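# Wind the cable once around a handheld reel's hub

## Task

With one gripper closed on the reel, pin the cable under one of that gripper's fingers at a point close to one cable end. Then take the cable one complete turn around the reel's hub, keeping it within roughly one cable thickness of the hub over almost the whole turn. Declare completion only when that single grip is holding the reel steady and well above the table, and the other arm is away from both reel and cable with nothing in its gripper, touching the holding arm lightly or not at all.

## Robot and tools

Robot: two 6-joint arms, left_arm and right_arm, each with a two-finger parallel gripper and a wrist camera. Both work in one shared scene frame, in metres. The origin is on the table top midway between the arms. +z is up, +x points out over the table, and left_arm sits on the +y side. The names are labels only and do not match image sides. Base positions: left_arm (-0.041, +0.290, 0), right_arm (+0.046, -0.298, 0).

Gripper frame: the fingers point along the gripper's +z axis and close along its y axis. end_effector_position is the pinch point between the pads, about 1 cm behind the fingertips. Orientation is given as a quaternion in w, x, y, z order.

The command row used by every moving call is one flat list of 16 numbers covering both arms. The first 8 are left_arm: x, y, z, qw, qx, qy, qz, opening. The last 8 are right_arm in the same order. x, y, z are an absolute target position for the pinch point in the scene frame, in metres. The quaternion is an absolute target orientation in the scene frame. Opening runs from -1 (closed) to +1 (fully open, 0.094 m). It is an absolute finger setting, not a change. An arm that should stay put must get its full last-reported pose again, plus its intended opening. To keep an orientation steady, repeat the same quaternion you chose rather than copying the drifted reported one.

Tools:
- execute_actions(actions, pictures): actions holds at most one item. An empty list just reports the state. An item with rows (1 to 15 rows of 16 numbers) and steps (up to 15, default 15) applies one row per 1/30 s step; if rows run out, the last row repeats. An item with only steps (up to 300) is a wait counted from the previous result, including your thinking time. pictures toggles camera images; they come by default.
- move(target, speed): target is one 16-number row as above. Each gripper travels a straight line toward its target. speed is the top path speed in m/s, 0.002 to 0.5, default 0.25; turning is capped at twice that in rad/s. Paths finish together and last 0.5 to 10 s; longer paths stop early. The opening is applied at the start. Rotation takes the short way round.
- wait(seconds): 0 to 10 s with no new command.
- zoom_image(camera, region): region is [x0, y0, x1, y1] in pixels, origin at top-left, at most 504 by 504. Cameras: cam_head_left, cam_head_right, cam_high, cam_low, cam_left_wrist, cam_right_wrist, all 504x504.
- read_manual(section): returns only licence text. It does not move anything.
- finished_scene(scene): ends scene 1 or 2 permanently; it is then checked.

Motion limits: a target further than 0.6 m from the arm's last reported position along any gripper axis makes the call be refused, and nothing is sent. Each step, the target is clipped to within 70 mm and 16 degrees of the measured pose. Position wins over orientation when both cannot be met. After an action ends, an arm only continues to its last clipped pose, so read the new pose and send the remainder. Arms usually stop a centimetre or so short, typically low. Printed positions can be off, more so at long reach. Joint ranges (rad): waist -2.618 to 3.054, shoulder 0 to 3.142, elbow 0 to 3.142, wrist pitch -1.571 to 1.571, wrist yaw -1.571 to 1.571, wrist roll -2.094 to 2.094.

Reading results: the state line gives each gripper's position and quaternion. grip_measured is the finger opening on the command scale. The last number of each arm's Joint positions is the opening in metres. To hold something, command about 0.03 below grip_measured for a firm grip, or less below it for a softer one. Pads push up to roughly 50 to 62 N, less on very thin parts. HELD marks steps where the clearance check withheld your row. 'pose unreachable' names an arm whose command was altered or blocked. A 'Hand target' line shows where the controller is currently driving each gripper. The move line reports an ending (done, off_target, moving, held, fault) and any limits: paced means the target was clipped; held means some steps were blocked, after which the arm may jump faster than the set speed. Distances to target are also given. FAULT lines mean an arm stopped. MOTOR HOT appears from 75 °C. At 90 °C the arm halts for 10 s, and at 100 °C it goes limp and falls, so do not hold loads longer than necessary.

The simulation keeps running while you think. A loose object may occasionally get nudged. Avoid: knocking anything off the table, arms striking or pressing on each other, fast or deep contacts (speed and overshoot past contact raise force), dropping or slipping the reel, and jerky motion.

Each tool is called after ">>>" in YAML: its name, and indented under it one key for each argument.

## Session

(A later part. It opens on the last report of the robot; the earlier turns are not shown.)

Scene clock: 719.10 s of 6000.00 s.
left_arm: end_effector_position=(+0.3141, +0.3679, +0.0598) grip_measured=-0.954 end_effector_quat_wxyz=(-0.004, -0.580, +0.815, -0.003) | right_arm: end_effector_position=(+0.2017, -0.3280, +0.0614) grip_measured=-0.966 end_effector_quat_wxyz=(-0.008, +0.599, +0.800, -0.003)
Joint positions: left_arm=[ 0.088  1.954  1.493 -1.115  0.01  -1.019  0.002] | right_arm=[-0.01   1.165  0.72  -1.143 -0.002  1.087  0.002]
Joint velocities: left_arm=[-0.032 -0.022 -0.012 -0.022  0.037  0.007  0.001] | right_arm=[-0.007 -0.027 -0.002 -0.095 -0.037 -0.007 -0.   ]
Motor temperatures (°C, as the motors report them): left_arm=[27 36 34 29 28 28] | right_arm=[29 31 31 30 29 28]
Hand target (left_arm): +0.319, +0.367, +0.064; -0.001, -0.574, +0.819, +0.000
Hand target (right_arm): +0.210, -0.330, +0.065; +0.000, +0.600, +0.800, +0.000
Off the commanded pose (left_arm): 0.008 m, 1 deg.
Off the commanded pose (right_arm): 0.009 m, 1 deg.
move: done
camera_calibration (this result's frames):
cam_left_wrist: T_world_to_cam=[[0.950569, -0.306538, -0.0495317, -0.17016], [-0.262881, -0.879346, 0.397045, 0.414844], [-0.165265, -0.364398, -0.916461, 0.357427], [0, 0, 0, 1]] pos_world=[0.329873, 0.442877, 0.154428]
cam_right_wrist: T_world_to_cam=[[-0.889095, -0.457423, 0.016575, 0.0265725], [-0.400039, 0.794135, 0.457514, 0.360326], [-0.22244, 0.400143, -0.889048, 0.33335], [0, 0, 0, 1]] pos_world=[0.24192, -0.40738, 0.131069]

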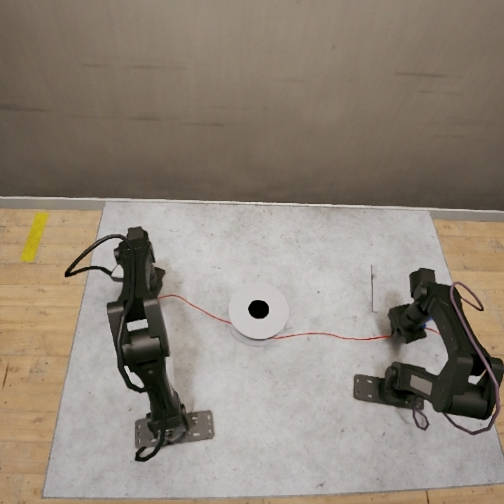

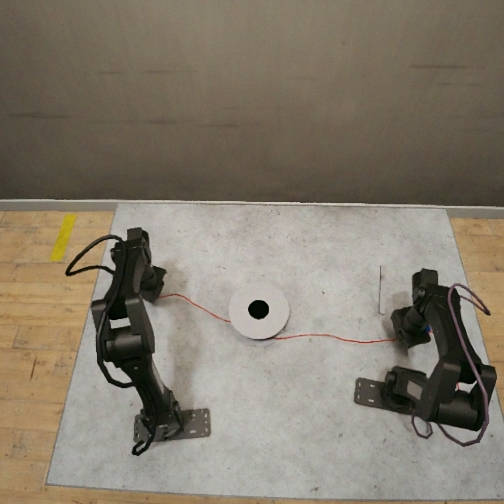

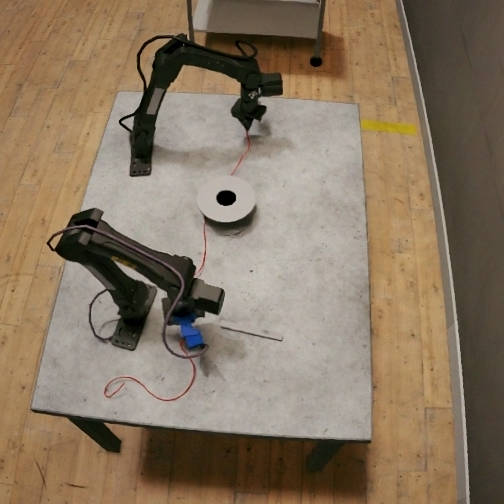

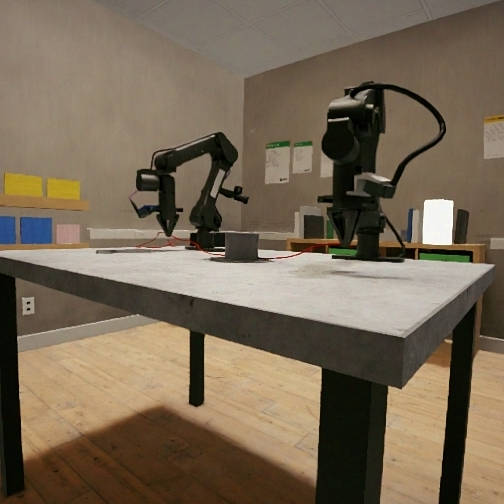

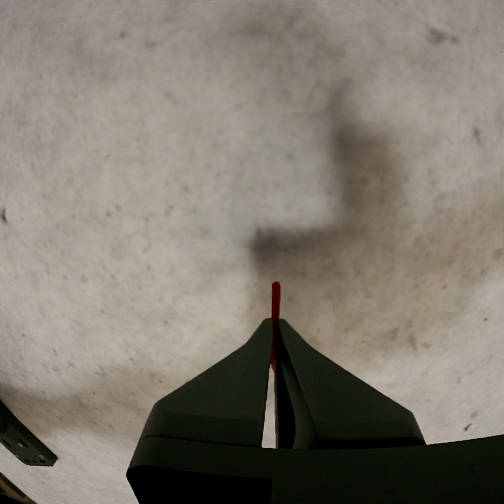

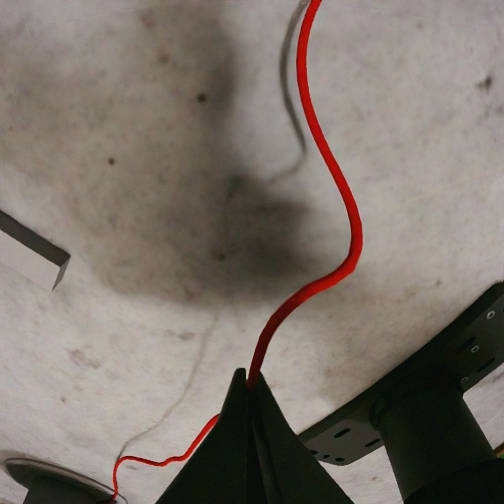

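>>> move:
  target: [0.41,0.27,0.065,0,-0.34,0.94,0,-0.98,0.21,-0.33,0.065,0,0.6,0.8,0,-0.99]
  speed: 0.12

>>> move:
  target: [0.42,0.12,0.065,0,0,1,0,-0.98,0.21,-0.33,0.065,0,0.6,0.8,0,-0.99]
  speed: 0.12

>>> move:
  target: [0.39,0.0,0.065,0,0.42,0.91,0,-0.98,0.21,-0.33,0.065,0,0.6,0.8,0,-0.99]
  speed: 0.12

Scene clock: 726.57 s of 6000.00 s.
left_arm: end_effector_position=(+0.4037, +0.2695, +0.0604) grip_measured=-0.954 end_effector_quat_wxyz=(-0.005, -0.346, +0.938, -0.003) | right_arm: end_effector_position=(+0.2017, -0.3280, +0.0614) grip_measured=-0.966 end_effector_quat_wxyz=(-0.008, +0.599, +0.800, -0.003)
Joint positions: left_arm=[-0.175  2.294  2.024 -1.308  0.009 -0.752  0.002] | right_arm=[-0.01   1.165  0.72  -1.143 -0.002  1.087  0.002]
Joint velocities: left_arm=[ 0.002  0.007 -0.012 -0.081  0.007 -0.081 -0.001] | right_arm=[ 0.007  0.002  0.002  0.022  0.066 -0.037 -0.002]
Motor temperatures (°C, as the motors report them): left_arm=[27 36 34 29 28 28] | right_arm=[29 31 32 30 29 28]
Hand target (left_arm): +0.407, +0.268, +0.064; -0.001, -0.340, +0.940, +0.001
Hand target (right_arm): +0.210, -0.330, +0.065; +0.000, +0.600, +0.800, -0.000
Off the commanded pose (left_arm): 0.008 m, 1 deg.
Off the commanded pose (right_arm): 0.009 m, 1 deg.
move: done
camera_calibration (this result's frames):
cam_left_wrist: T_world_to_cam=[[0.665036, -0.745221, -0.04871, -0.0521156], [-0.671693, -0.625379, 0.397152, 0.448268], [-0.326428, -0.231402, -0.916459, 0.366118], [0, 0, 0, 1]] pos_world=[0.455269, 0.32622, 0.154964]
cam_right_wrist: T_world_to_cam=[[-0.889095, -0.457423, 0.016575, 0.0265725], [-0.400039, 0.794135, 0.457514, 0.360326], [-0.22244, 0.400143, -0.889048, 0.33335], [0, 0, 0, 1]] pos_world=[0.24192, -0.40738, 0.131069]

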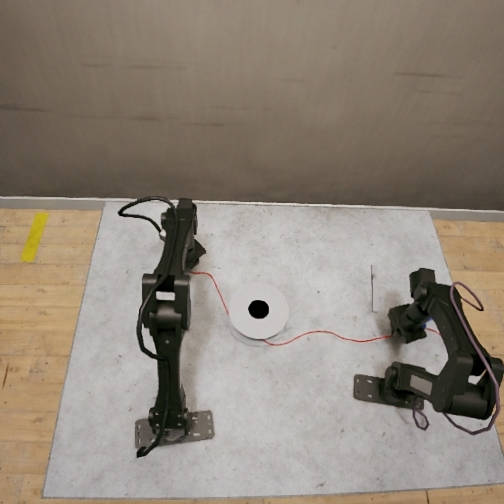

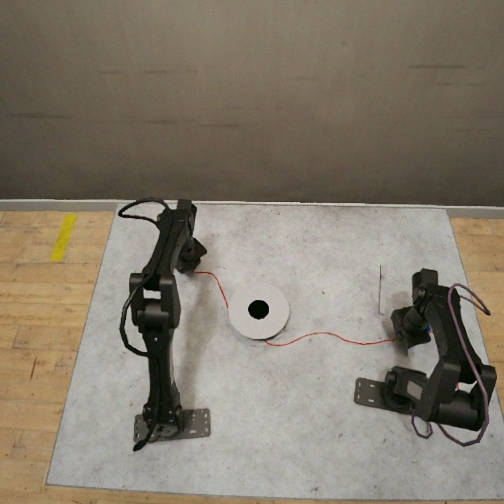

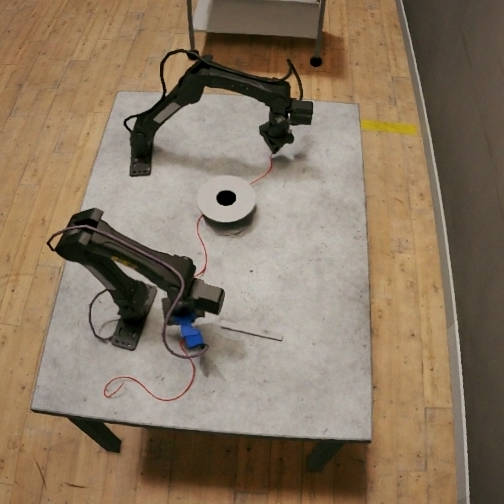

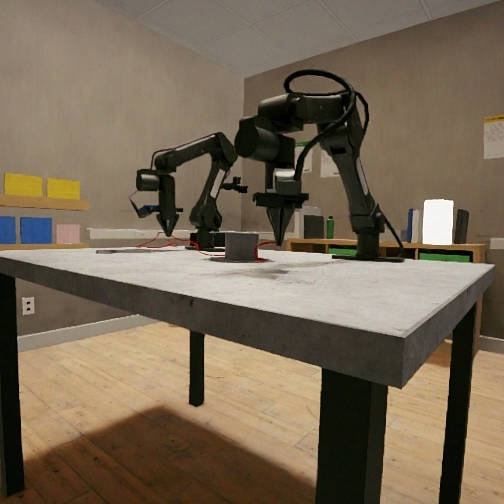

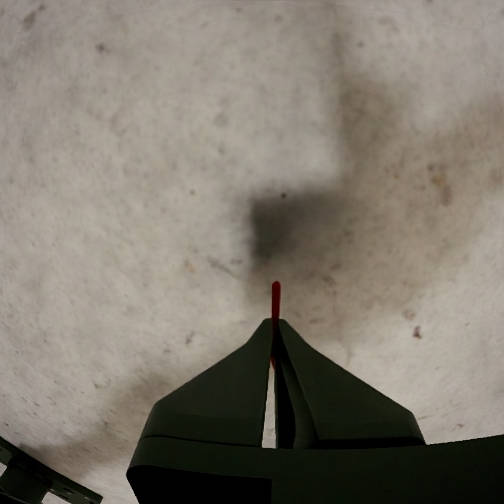

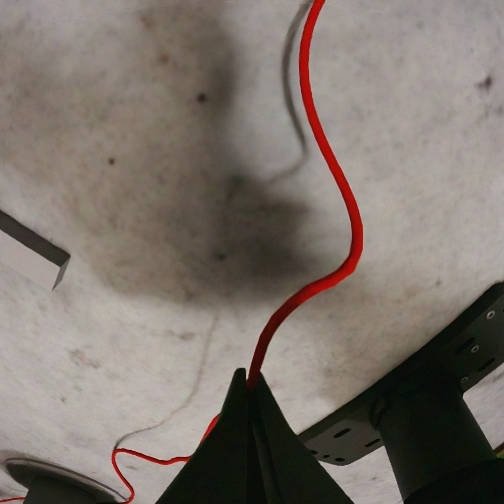

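Scene clock: 729.97 s of 6000.00 s.
left_arm: end_effector_position=(+0.4150, +0.1218, +0.0610) grip_measured=-0.954 end_effector_quat_wxyz=(-0.004, -0.006, +1.000, -0.002) | right_arm: end_effector_position=(+0.2017, -0.3280, +0.0614) grip_measured=-0.966 end_effector_quat_wxyz=(-0.008, +0.599, +0.800, -0.003)
Joint positions: left_arm=[-0.483  2.55   2.483 -1.511  0.007 -0.365  0.002] | right_arm=[-0.01   1.165  0.72  -1.143 -0.002  1.087  0.002]
Joint velocities: left_arm=[-0.007  0.022  0.012  0.022 -0.051  0.007  0.001] | right_arm=[-0.012  0.012 -0.007  0.007 -0.022 -0.037 -0.   ]
Motor temperatures (°C, as the motors report them): left_arm=[27 37 34 29 28 28] | right_arm=[29 31 32 30 29 28]
Hand target (left_arm): +0.416, +0.120, +0.065; -0.001, +0.000, +1.000, +0.001
Hand target (right_arm): +0.210, -0.330, +0.065; +0.000, +0.600, +0.800, -0.000
Off the commanded pose (left_arm): 0.007 m, 1 deg.
Off the commanded pose (right_arm): 0.009 m, 1 deg.
move: done
camera_calibration (this result's frames):
cam_left_wrist: T_world_to_cam=[[0.0336282, -0.99837, -0.0461132, 0.123136], [-0.917335, -0.0491464, 0.395071, 0.395083], [-0.396694, 0.0290157, -0.917492, 0.333705], [0, 0, 0, 1]] pos_world=[0.490661, 0.13267, 0.155764]
cam_right_wrist: T_world_to_cam=[[-0.889095, -0.457423, 0.016575, 0.0265725], [-0.400039, 0.794135, 0.457514, 0.360326], [-0.22244, 0.400143, -0.889048, 0.33335], [0, 0, 0, 1]] pos_world=[0.24192, -0.40738, 0.131069]

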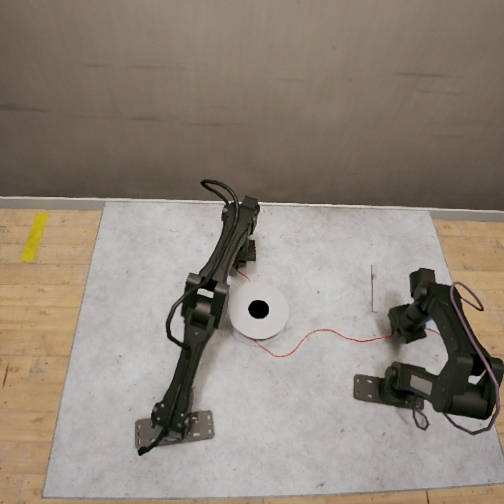

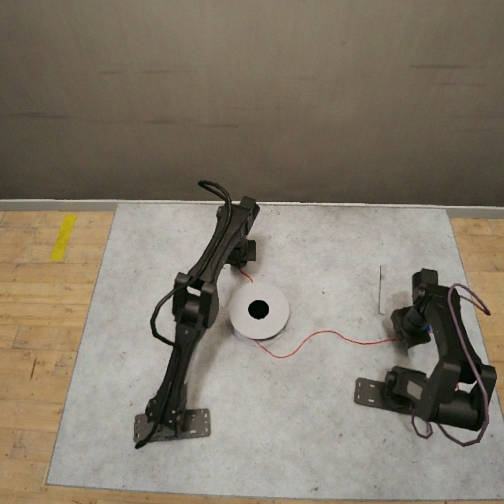

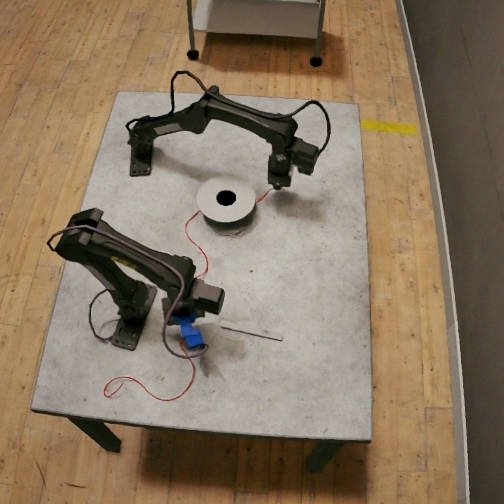

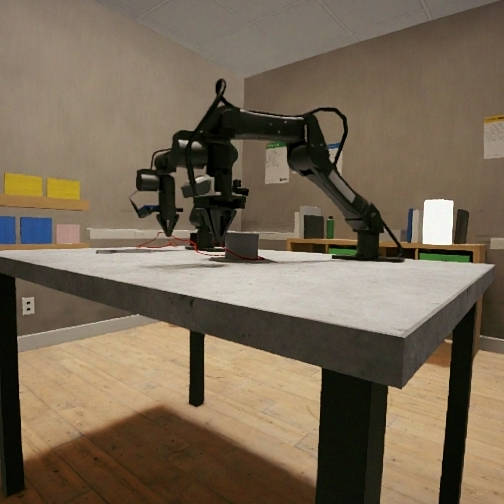

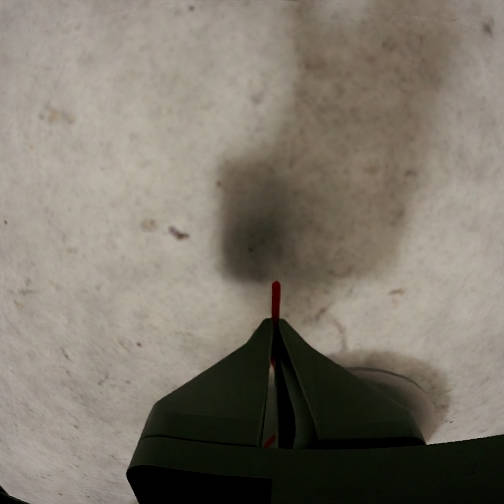

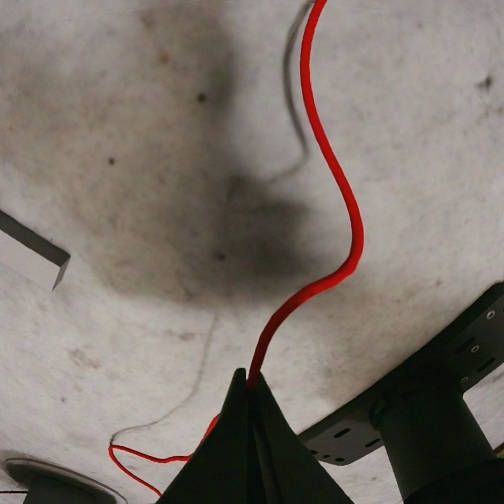

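Scene clock: 734.03 s of 6000.00 s.
left_arm: end_effector_position=(+0.3867, +0.0048, +0.0610) grip_measured=-0.954 end_effector_quat_wxyz=(+0.031, +0.412, +0.911, -0.007) | right_arm: end_effector_position=(+0.2017, -0.3280, +0.0614) grip_measured=-0.966 end_effector_quat_wxyz=(-0.008, +0.599, +0.800, -0.003)
Joint positions: left_arm=[-0.719  2.684  2.74  -1.563  0.005  0.261  0.002] | right_arm=[-0.01   1.165  0.72  -1.143 -0.002  1.087  0.002]
Joint velocities: left_arm=[0.012 0.012 0.007 0.081 0.066 0.081 0.001] | right_arm=[-0.002 -0.007  0.007  0.037  0.007 -0.066  0.   ]
Motor temperatures (°C, as the motors report them): left_arm=[27 38 34 29 28 28] | right_arm=[29 31 32 30 29 28]
Hand target (left_arm): +0.387, +0.001, +0.064; +0.036, +0.419, +0.907, -0.006
Hand target (right_arm): +0.210, -0.330, +0.065; +0.000, +0.600, +0.800, -0.000
Off the commanded pose (left_arm): 0.007 m, 4 deg.
Off the commanded pose (right_arm): 0.009 m, 1 deg.
joint sent to its limit (left arm) — the command would take joint 4 (wrist pitch) past its lower limit, so that joint was sent only as far as its limit.
move: off_target (left_arm)
camera_calibration (this result's frames):
cam_left_wrist: T_world_to_cam=[[-0.733029, -0.677518, -0.0603164, 0.303018], [-0.65566, 0.680198, 0.327781, 0.262791], [-0.18105, 0.27982, -0.942826, 0.242761], [0, 0, 0, 1]] pos_world=[0.438374, -0.0413794, 0.161021]
cam_right_wrist: T_world_to_cam=[[-0.889095, -0.457423, 0.016575, 0.0265725], [-0.400039, 0.794135, 0.457514, 0.360326], [-0.22244, 0.400143, -0.889048, 0.33335], [0, 0, 0, 1]] pos_world=[0.24192, -0.40738, 0.131069]

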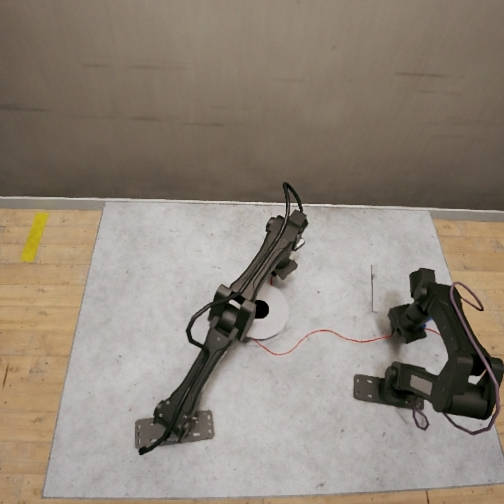

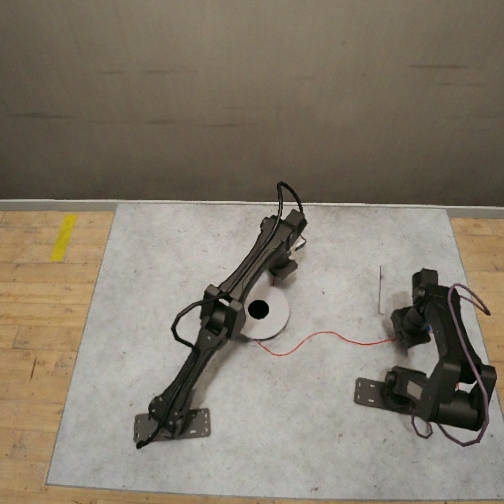

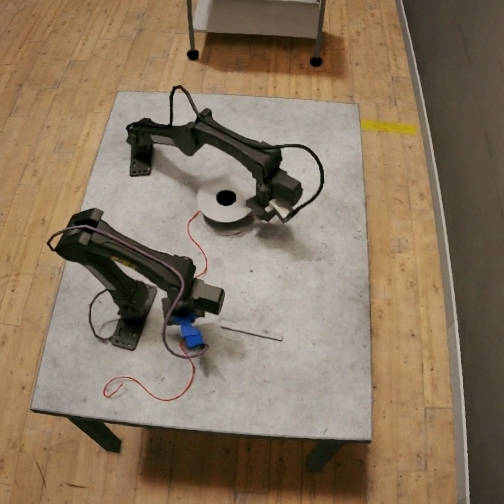

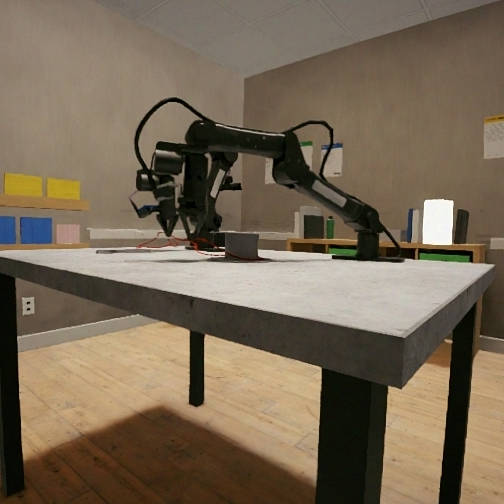

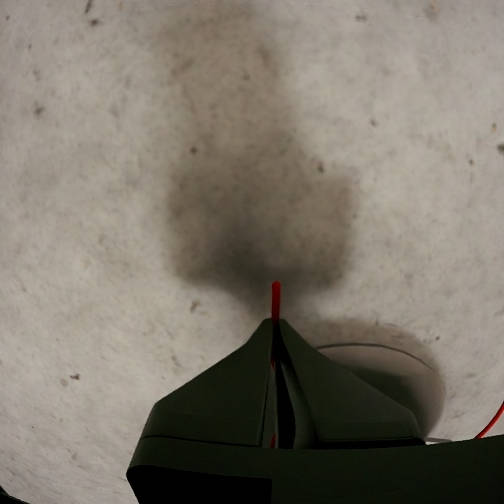

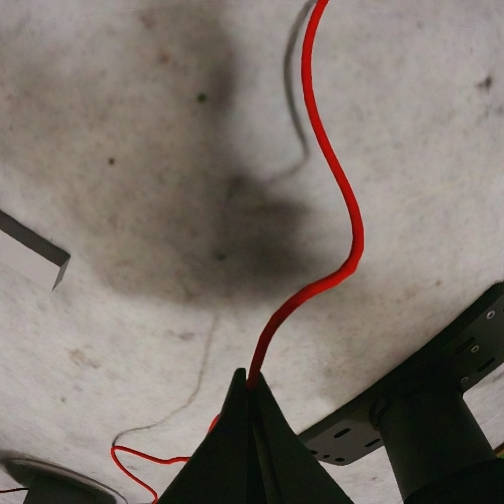

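>>> move:
  target: [0.31,-0.055,0.065,0,0.77,0.64,0,-0.98,0.21,-0.32,0.03,0,0.6,0.8,0,-0.99]
  speed: 0.12

>>> move:
  target: [0.22,-0.045,0.065,0,0.95,0.31,0,-0.98,0.21,-0.32,0.03,0,0.6,0.8,0,-0.99]
  speed: 0.12

>>> move:
  target: [0.16,0.03,0.065,0,0.99,0.13,0,-0.98,0.21,-0.29,0.03,0,0.6,0.8,0,-0.99]
  speed: 0.1

Scene clock: 743.80 s of 6000.00 s.
left_arm: end_effector_position=(+0.3144, -0.0541, +0.0570) grip_measured=-0.954 end_effector_quat_wxyz=(-0.002, +0.764, +0.646, -0.001) | right_arm: end_effector_position=(+0.2142, -0.3222, +0.0364) grip_measured=-0.966 end_effector_quat_wxyz=(+0.009, +0.601, +0.799, +0.006)
Joint positions: left_arm=[-0.901  2.625  2.61  -1.559  0.001  0.967  0.002] | right_arm=[ 0.038  1.205  0.641 -0.986 -0.002  1.14   0.002]
Joint velocities: left_arm=[ 0.002 -0.002  0.007 -0.095 -0.007 -0.007  0.001] | right_arm=[-0.002 -0.022  0.002  0.037  0.037  0.007 -0.001]
Motor temperatures (°C, as the motors report them): left_arm=[27 39 34 29 28 28] | right_arm=[29 31 32 29 29 28]
Hand target (left_arm): +0.309, -0.054, +0.065; -0.002, +0.769, +0.640, +0.000
Hand target (right_arm): +0.210, -0.320, +0.030; -0.000, +0.600, +0.800, +0.001
Off the commanded pose (left_arm): 0.009 m, 1 deg.
Off the commanded pose (right_arm): 0.008 m, 1 deg.
move: done
camera_calibration (this result's frames):
cam_left_wrist: T_world_to_cam=[[-0.988392, 0.144694, -0.046308, 0.333896], [0.115751, 0.914645, 0.387332, 0.0235725], [0.0984002, 0.377476, -0.920777, 0.158583], [0, 0, 0, 1]] pos_world=[0.311687, -0.129735, 0.152351]
cam_right_wrist: T_world_to_cam=[[-0.891408, -0.452991, -0.013823, 0.0437749], [-0.412849, 0.799078, 0.437069, 0.377207], [-0.186943, 0.395314, -0.899322, 0.302871], [0, 0, 0, 1]] pos_world=[0.25137, -0.401317, 0.108118]

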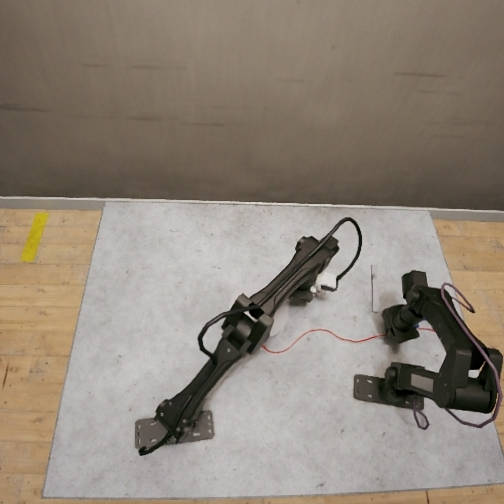

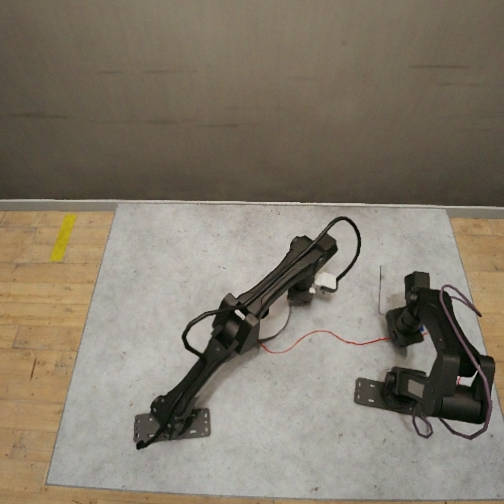

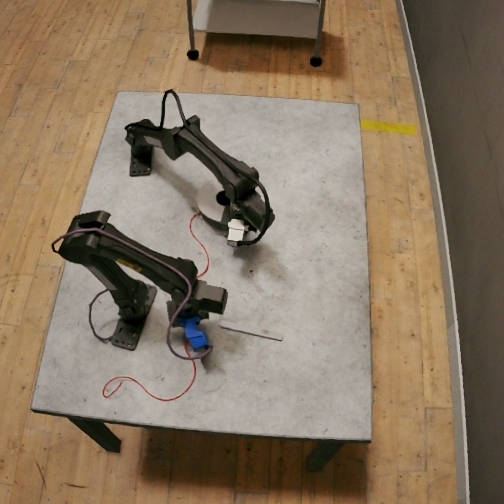

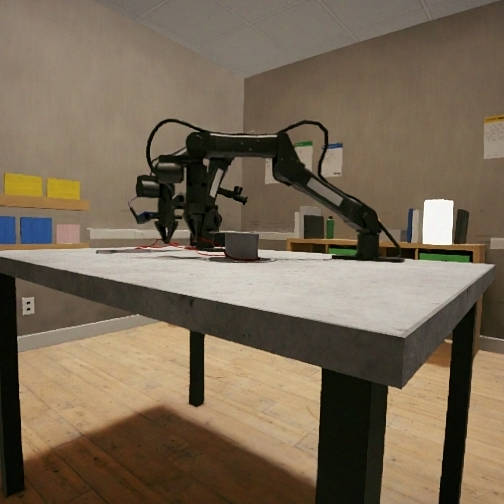

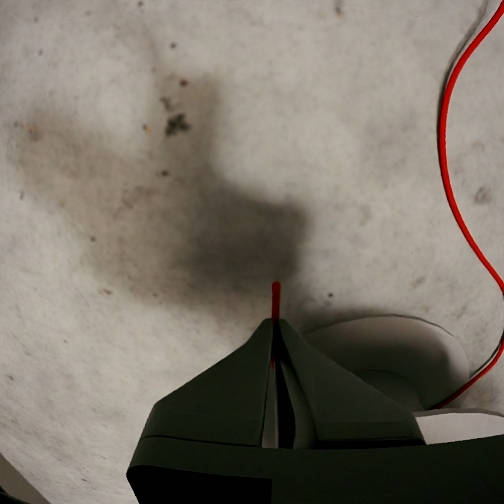

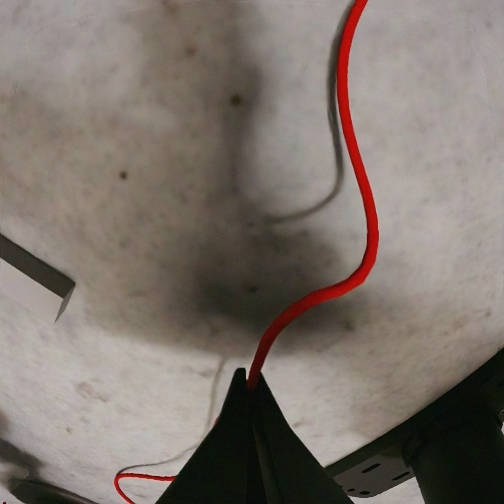

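Scene clock: 747.43 s of 6000.00 s.
left_arm: end_effector_position=(+0.2241, -0.0427, +0.0590) grip_measured=-0.954 end_effector_quat_wxyz=(-0.009, +0.948, +0.318, -0.004) | right_arm: end_effector_position=(+0.2145, -0.3223, +0.0364) grip_measured=-0.966 end_effector_quat_wxyz=(+0.009, +0.601, +0.799, +0.006)
Joint positions: left_arm=[-1.031  2.217  1.89  -1.263  0.     1.594  0.002] | right_arm=[ 0.038  1.205  0.641 -0.985 -0.002  1.14   0.002]
Joint velocities: left_arm=[-0.012 -0.017 -0.007  0.022 -0.022 -0.037  0.   ] | right_arm=[ 0.012  0.002 -0.017 -0.066 -0.022 -0.022 -0.   ]
Motor temperatures (°C, as the motors report them): left_arm=[27 40 34 29 28 28] | right_arm=[29 31 31 29 29 28]
Hand target (left_arm): +0.221, -0.044, +0.065; -0.001, +0.951, +0.310, -0.000
Hand target (right_arm): +0.210, -0.320, +0.030; +0.000, +0.600, +0.800, +0.000
Off the commanded pose (left_arm): 0.008 m, 1 deg.
Off the commanded pose (right_arm): 0.008 m, 1 deg.
move: done
camera_calibration (this result's frames):
cam_left_wrist: T_world_to_cam=[[-0.61994, 0.784083, -0.0297969, 0.186807], [0.71623, 0.580984, 0.386617, -0.125945], [0.320452, 0.218338, -0.921759, 0.108511], [0, 0, 0, 1]] pos_world=[0.171242, -0.0969925, 0.15428]
cam_right_wrist: T_world_to_cam=[[-0.891392, -0.452993, -0.0147539, 0.0440361], [-0.413343, 0.799153, 0.436465, 0.377507], [-0.185925, 0.39516, -0.8996, 0.302688], [0, 0, 0, 1]] pos_world=[0.25157, -0.401348, 0.10818]

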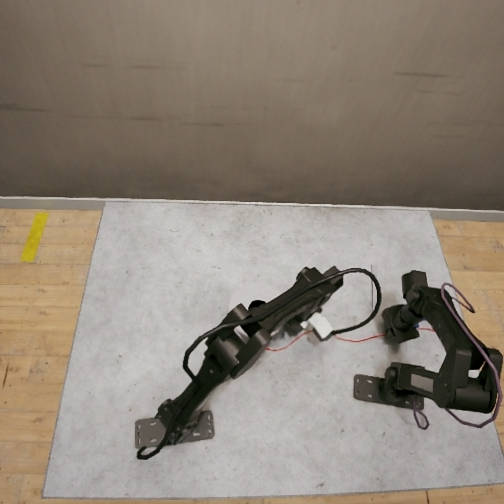

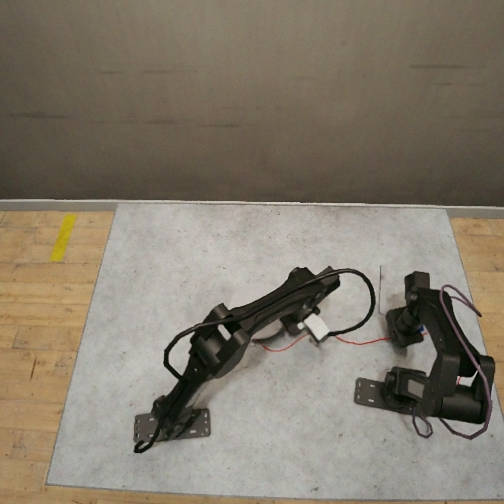

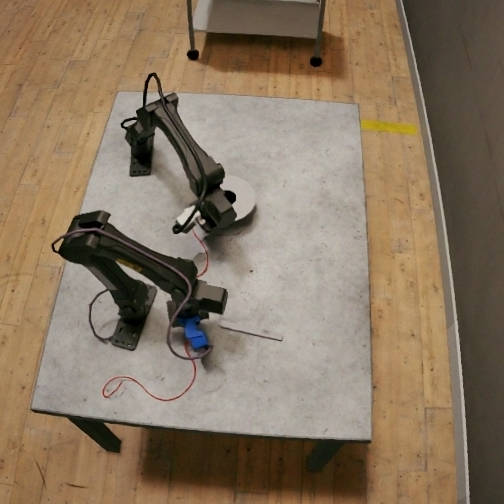

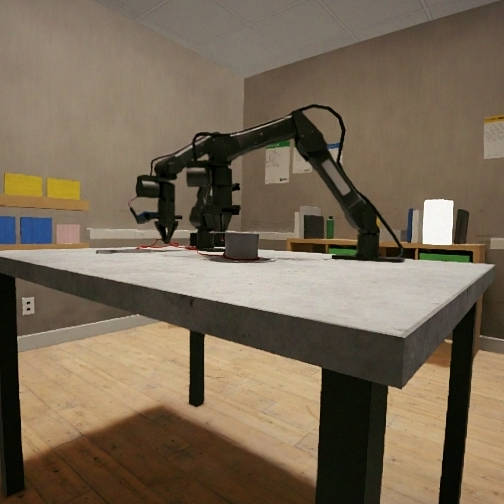

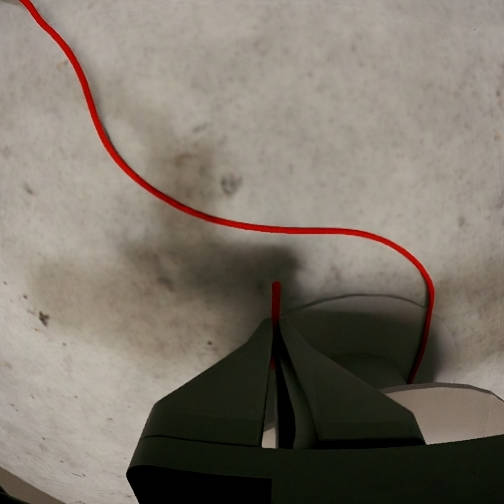

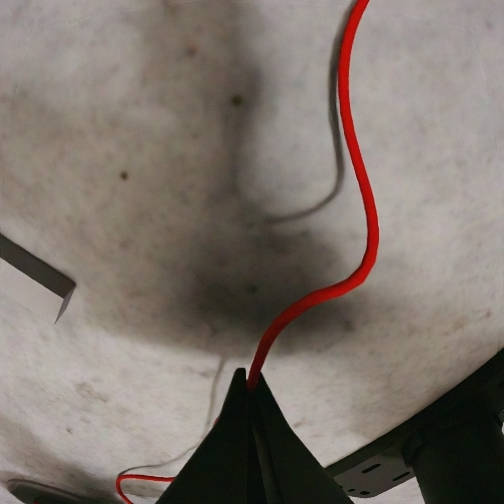

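Scene clock: 749.80 s of 6000.00 s.
left_arm: end_effector_position=(+0.1662, +0.0303, +0.0627) grip_measured=-0.954 end_effector_quat_wxyz=(-0.005, +0.990, +0.139, -0.003) | right_arm: end_effector_position=(+0.2161, -0.2913, +0.0364) grip_measured=-0.966 end_effector_quat_wxyz=(+0.008, +0.601, +0.799, +0.008)
Joint positions: left_arm=[-1.031  1.841  1.353 -1.095  0.001  1.962  0.002] | right_arm=[ 0.22   1.205  0.641 -0.985 -0.003  1.32   0.002]
Joint velocities: left_arm=[-0.007 -0.012 -0.002 -0.037  0.007 -0.037 -0.001] | right_arm=[ 0.007  0.017 -0.007  0.007  0.007 -0.022 -0.001]
Motor temperatures (°C, as the motors report them): left_arm=[27 40 34 29 28 28] | right_arm=[29 31 31 29 29 28]
Hand target (left_arm): +0.162, +0.031, +0.066; -0.000, +0.992, +0.130, -0.000
Hand target (right_arm): +0.210, -0.289, +0.030; -0.001, +0.600, +0.800, +0.003
Off the commanded pose (left_arm): 0.007 m, 1 deg.
Off the commanded pose (right_arm): 0.009 m, 1 deg.
move: done
camera_calibration (this result's frames):
cam_left_wrist: T_world_to_cam=[[-0.295984, 0.954402, -0.0388717, 0.035345], [0.878087, 0.287884, 0.382212, -0.146049], [0.375974, 0.0789959, -0.923257, 0.109647], [0, 0, 0, 1]] pos_world=[0.0974808, -0.000349846, 0.158428]
cam_right_wrist: T_world_to_cam=[[-0.890844, -0.453993, -0.0169601, 0.0591547], [-0.414269, 0.79644, 0.440527, 0.352692], [-0.186488, 0.399466, -0.897579, 0.292056], [0, 0, 0, 1]] pos_world=[0.253272, -0.370709, 0.107777]

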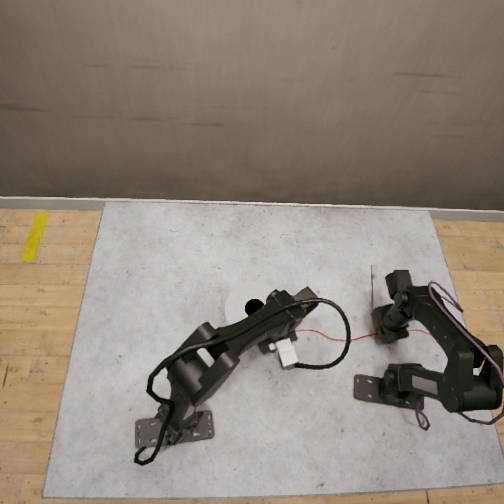

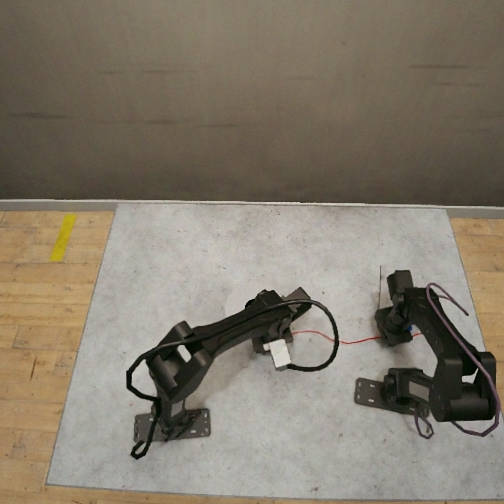

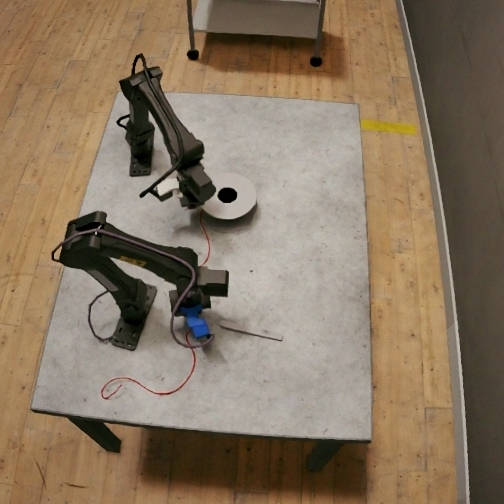

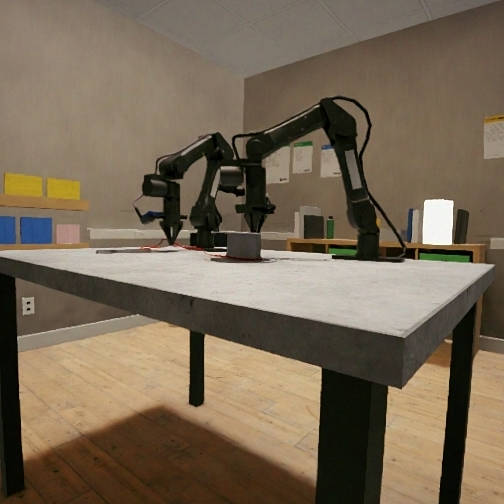

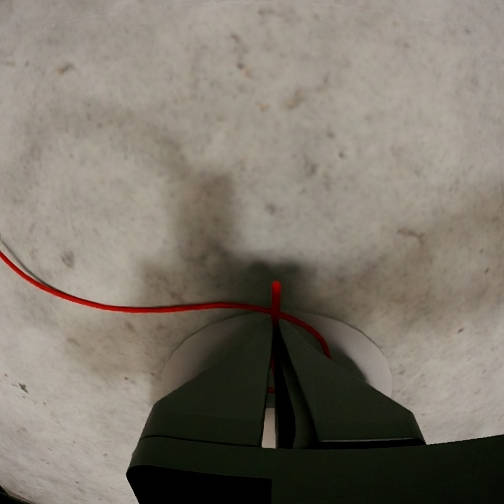

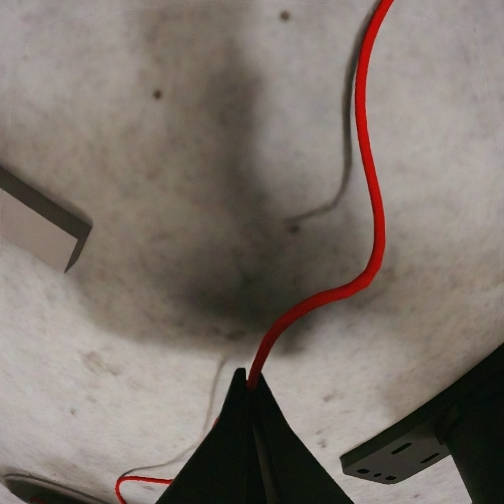

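>>> move:
  target: [0.155,0.125,0.06,0,0.98,0.2,0,-0.98,0.21,-0.25,0.03,0,0.5,0.866,0,-0.99]
  speed: 0.08

>>> move:
  target: [0.2,0.2,0.05,0,0.94,0.34,0,-0.98,0.21,-0.21,0.03,0,0.5,0.866,0,-0.99]
  speed: 0.08

>>> zoom_image:
  camera: "cam_low"
  region: [170,200,330,290]

Scene clock: 756.13 s of 6000.00 s.
left_arm: end_effector_position=(+0.1585, +0.1207, +0.0593) grip_measured=-0.954 end_effector_quat_wxyz=(-0.003, +0.980, +0.199, -0.002) | right_arm: end_effector_position=(+0.2108, -0.2509, +0.0330) grip_measured=-0.966 end_effector_quat_wxyz=(+0.002, +0.502, +0.865, +0.006)
Joint positions: left_arm=[-0.838  1.58   1.038 -1.036  0.001  2.033  0.002] | right_arm=[ 0.458  1.228  0.641 -0.972 -0.005  1.321  0.002]
Joint velocities: left_arm=[-0.037 -0.002  0.002 -0.007  0.007  0.022  0.   ] | right_arm=[ 0.007  0.002 -0.017  0.022 -0.037 -0.037  0.001]
Motor temperatures (°C, as the motors report them): left_arm=[27 39 33 29 28 28] | right_arm=[29 31 31 29 29 28]
Hand target (left_arm): +0.157, +0.125, +0.061; +0.001, +0.980, +0.200, +0.000
Hand target (right_arm): +0.210, -0.249, +0.030; -0.002, +0.500, +0.866, +0.003
Off the commanded pose (left_arm): 0.006 m, 0 deg.
Off the commanded pose (right_arm): 0.003 m, 1 deg.
move: done
camera_calibration (this result's frames):
cam_left_wrist: T_world_to_cam=[[-0.409868, 0.911096, -0.0437359, -0.0297995], [0.83526, 0.394156, 0.383383, -0.17013], [0.366538, 0.120606, -0.922553, 0.0987123], [0, 0, 0, 1]] pos_world=[0.0937073, 0.0823027, 0.154989]
cam_right_wrist: T_world_to_cam=[[-0.759778, -0.650128, -0.00845642, -0.00433659], [-0.584746, 0.677566, 0.446068, 0.325788], [-0.284271, 0.343857, -0.894959, 0.278417], [0, 0, 0, 1]] pos_world=[0.266354, -0.319298, 0.103812]

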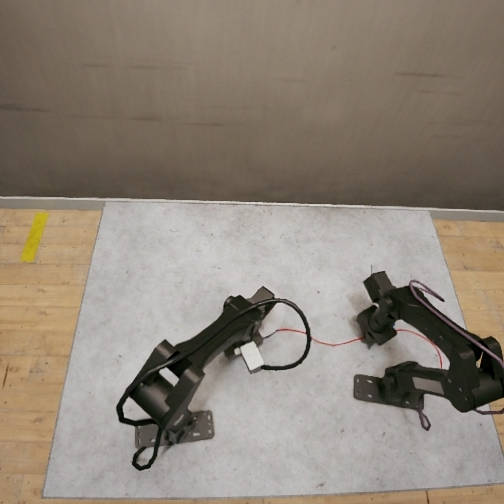

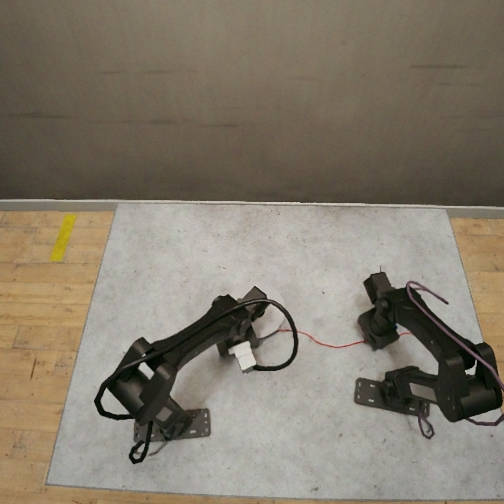

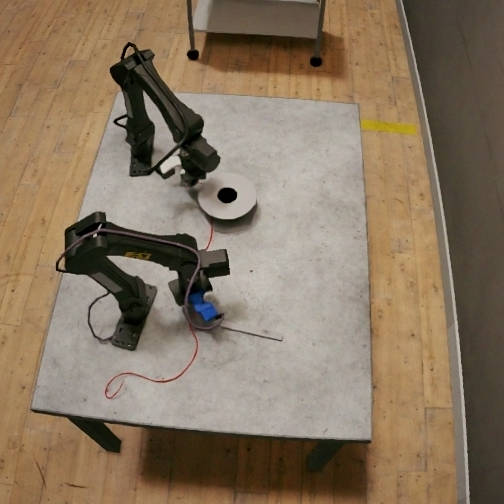

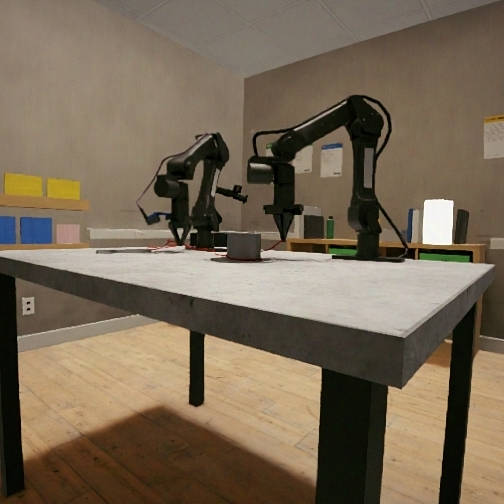

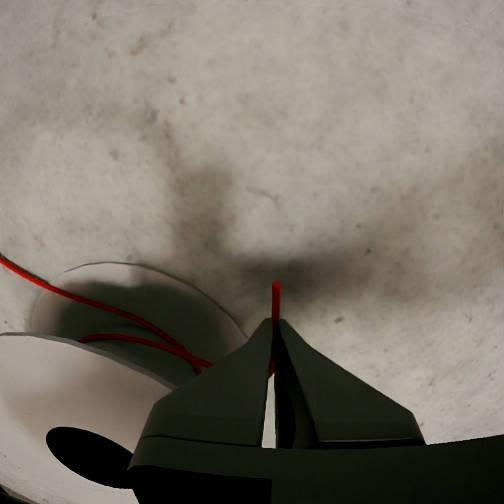

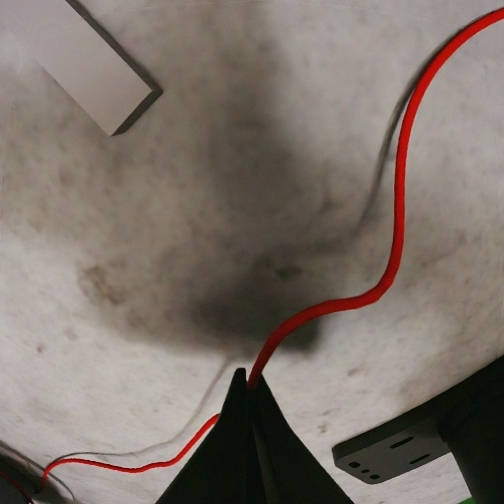

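Scene clock: 758.23 s of 6000.00 s.
left_arm: end_effector_position=(+0.2060, +0.1954, +0.0529) grip_measured=-0.954 end_effector_quat_wxyz=(+0.004, +0.941, +0.338, +0.005) | right_arm: end_effector_position=(+0.2037, -0.2143, +0.0275) grip_measured=-0.966 end_effector_quat_wxyz=(-0.005, +0.500, +0.866, -0.003)
Joint positions: left_arm=[-0.499  1.58   1.012 -0.99   0.001  2.083  0.002] | right_arm=[ 0.667  1.296  0.662 -0.948 -0.006  1.525  0.002]
Joint velocities: left_arm=[-0.007  0.012 -0.012 -0.022 -0.022  0.095 -0.   ] | right_arm=[-0.012  0.012 -0.007  0.037 -0.051 -0.066 -0.001]
Motor temperatures (°C, as the motors report them): left_arm=[27 39 33 29 28 28] | right_arm=[29 31 31 29 29 28]
Hand target (left_arm): +0.202, +0.199, +0.050; +0.002, +0.940, +0.340, +0.001
Hand target (right_arm): +0.210, -0.209, +0.030; -0.002, +0.500, +0.866, +0.002
Off the commanded pose (left_arm): 0.008 m, 1 deg.
Off the commanded pose (right_arm): 0.008 m, 1 deg.
move: done
camera_calibration (this result's frames):
cam_left_wrist: T_world_to_cam=[[-0.651389, 0.756255, -0.0614013, 0.002325], [0.681301, 0.618603, 0.391356, -0.249365], [0.333948, 0.213093, -0.918189, 0.0547992], [0, 0, 0, 1]] pos_world=[0.153107, 0.140823, 0.14805]
cam_right_wrist: T_world_to_cam=[[-0.755999, -0.654438, 0.0132934, 0.011676], [-0.5786, 0.677613, 0.453942, 0.297848], [-0.306085, 0.335488, -0.890932, 0.261419], [0, 0, 0, 1]] pos_world=[0.261178, -0.281887, 0.097546]

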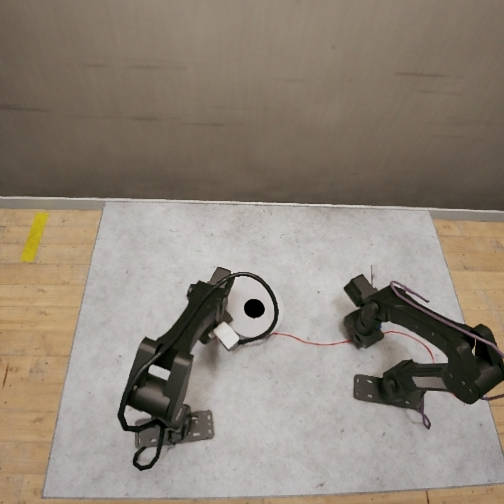

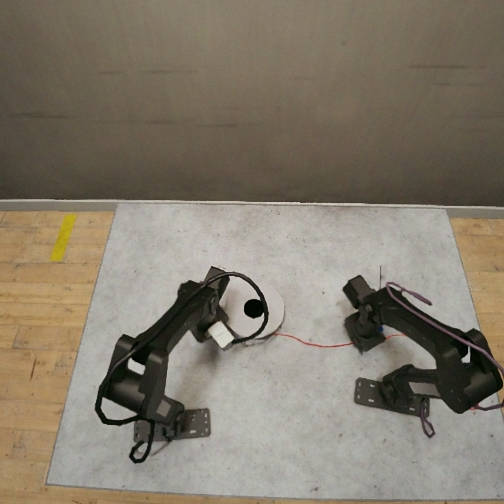

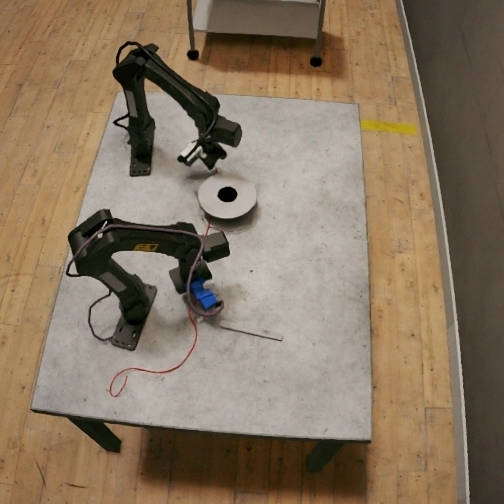

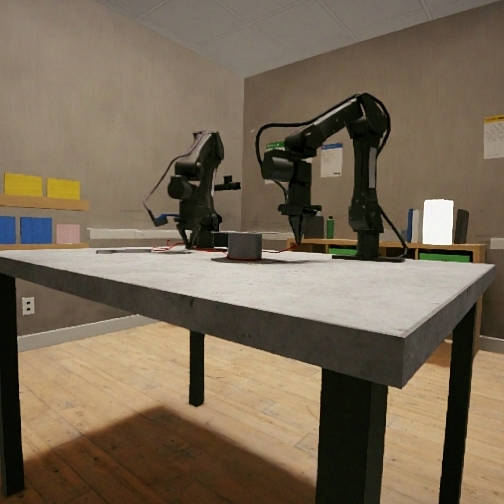

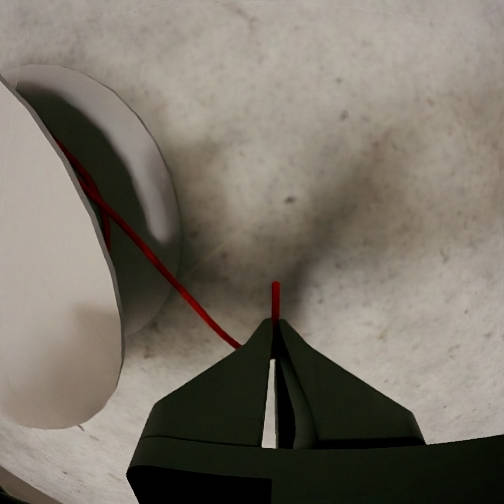

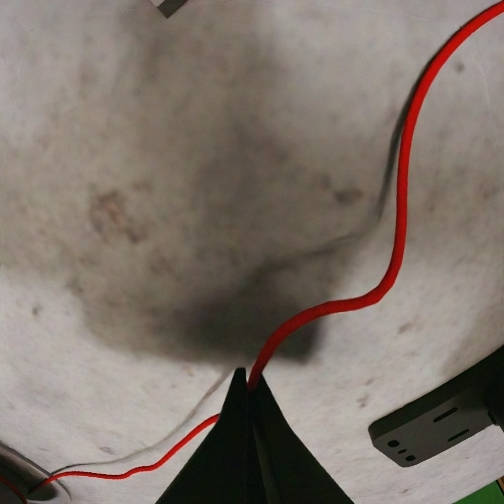

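Region (170, 200, 330, 290) of cam_low's 504x504 image, scaled by 3.150, with more detail than that image has; it fills the top 284 rows of this view, and the rest is white.

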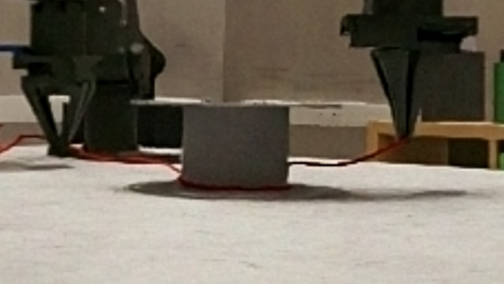

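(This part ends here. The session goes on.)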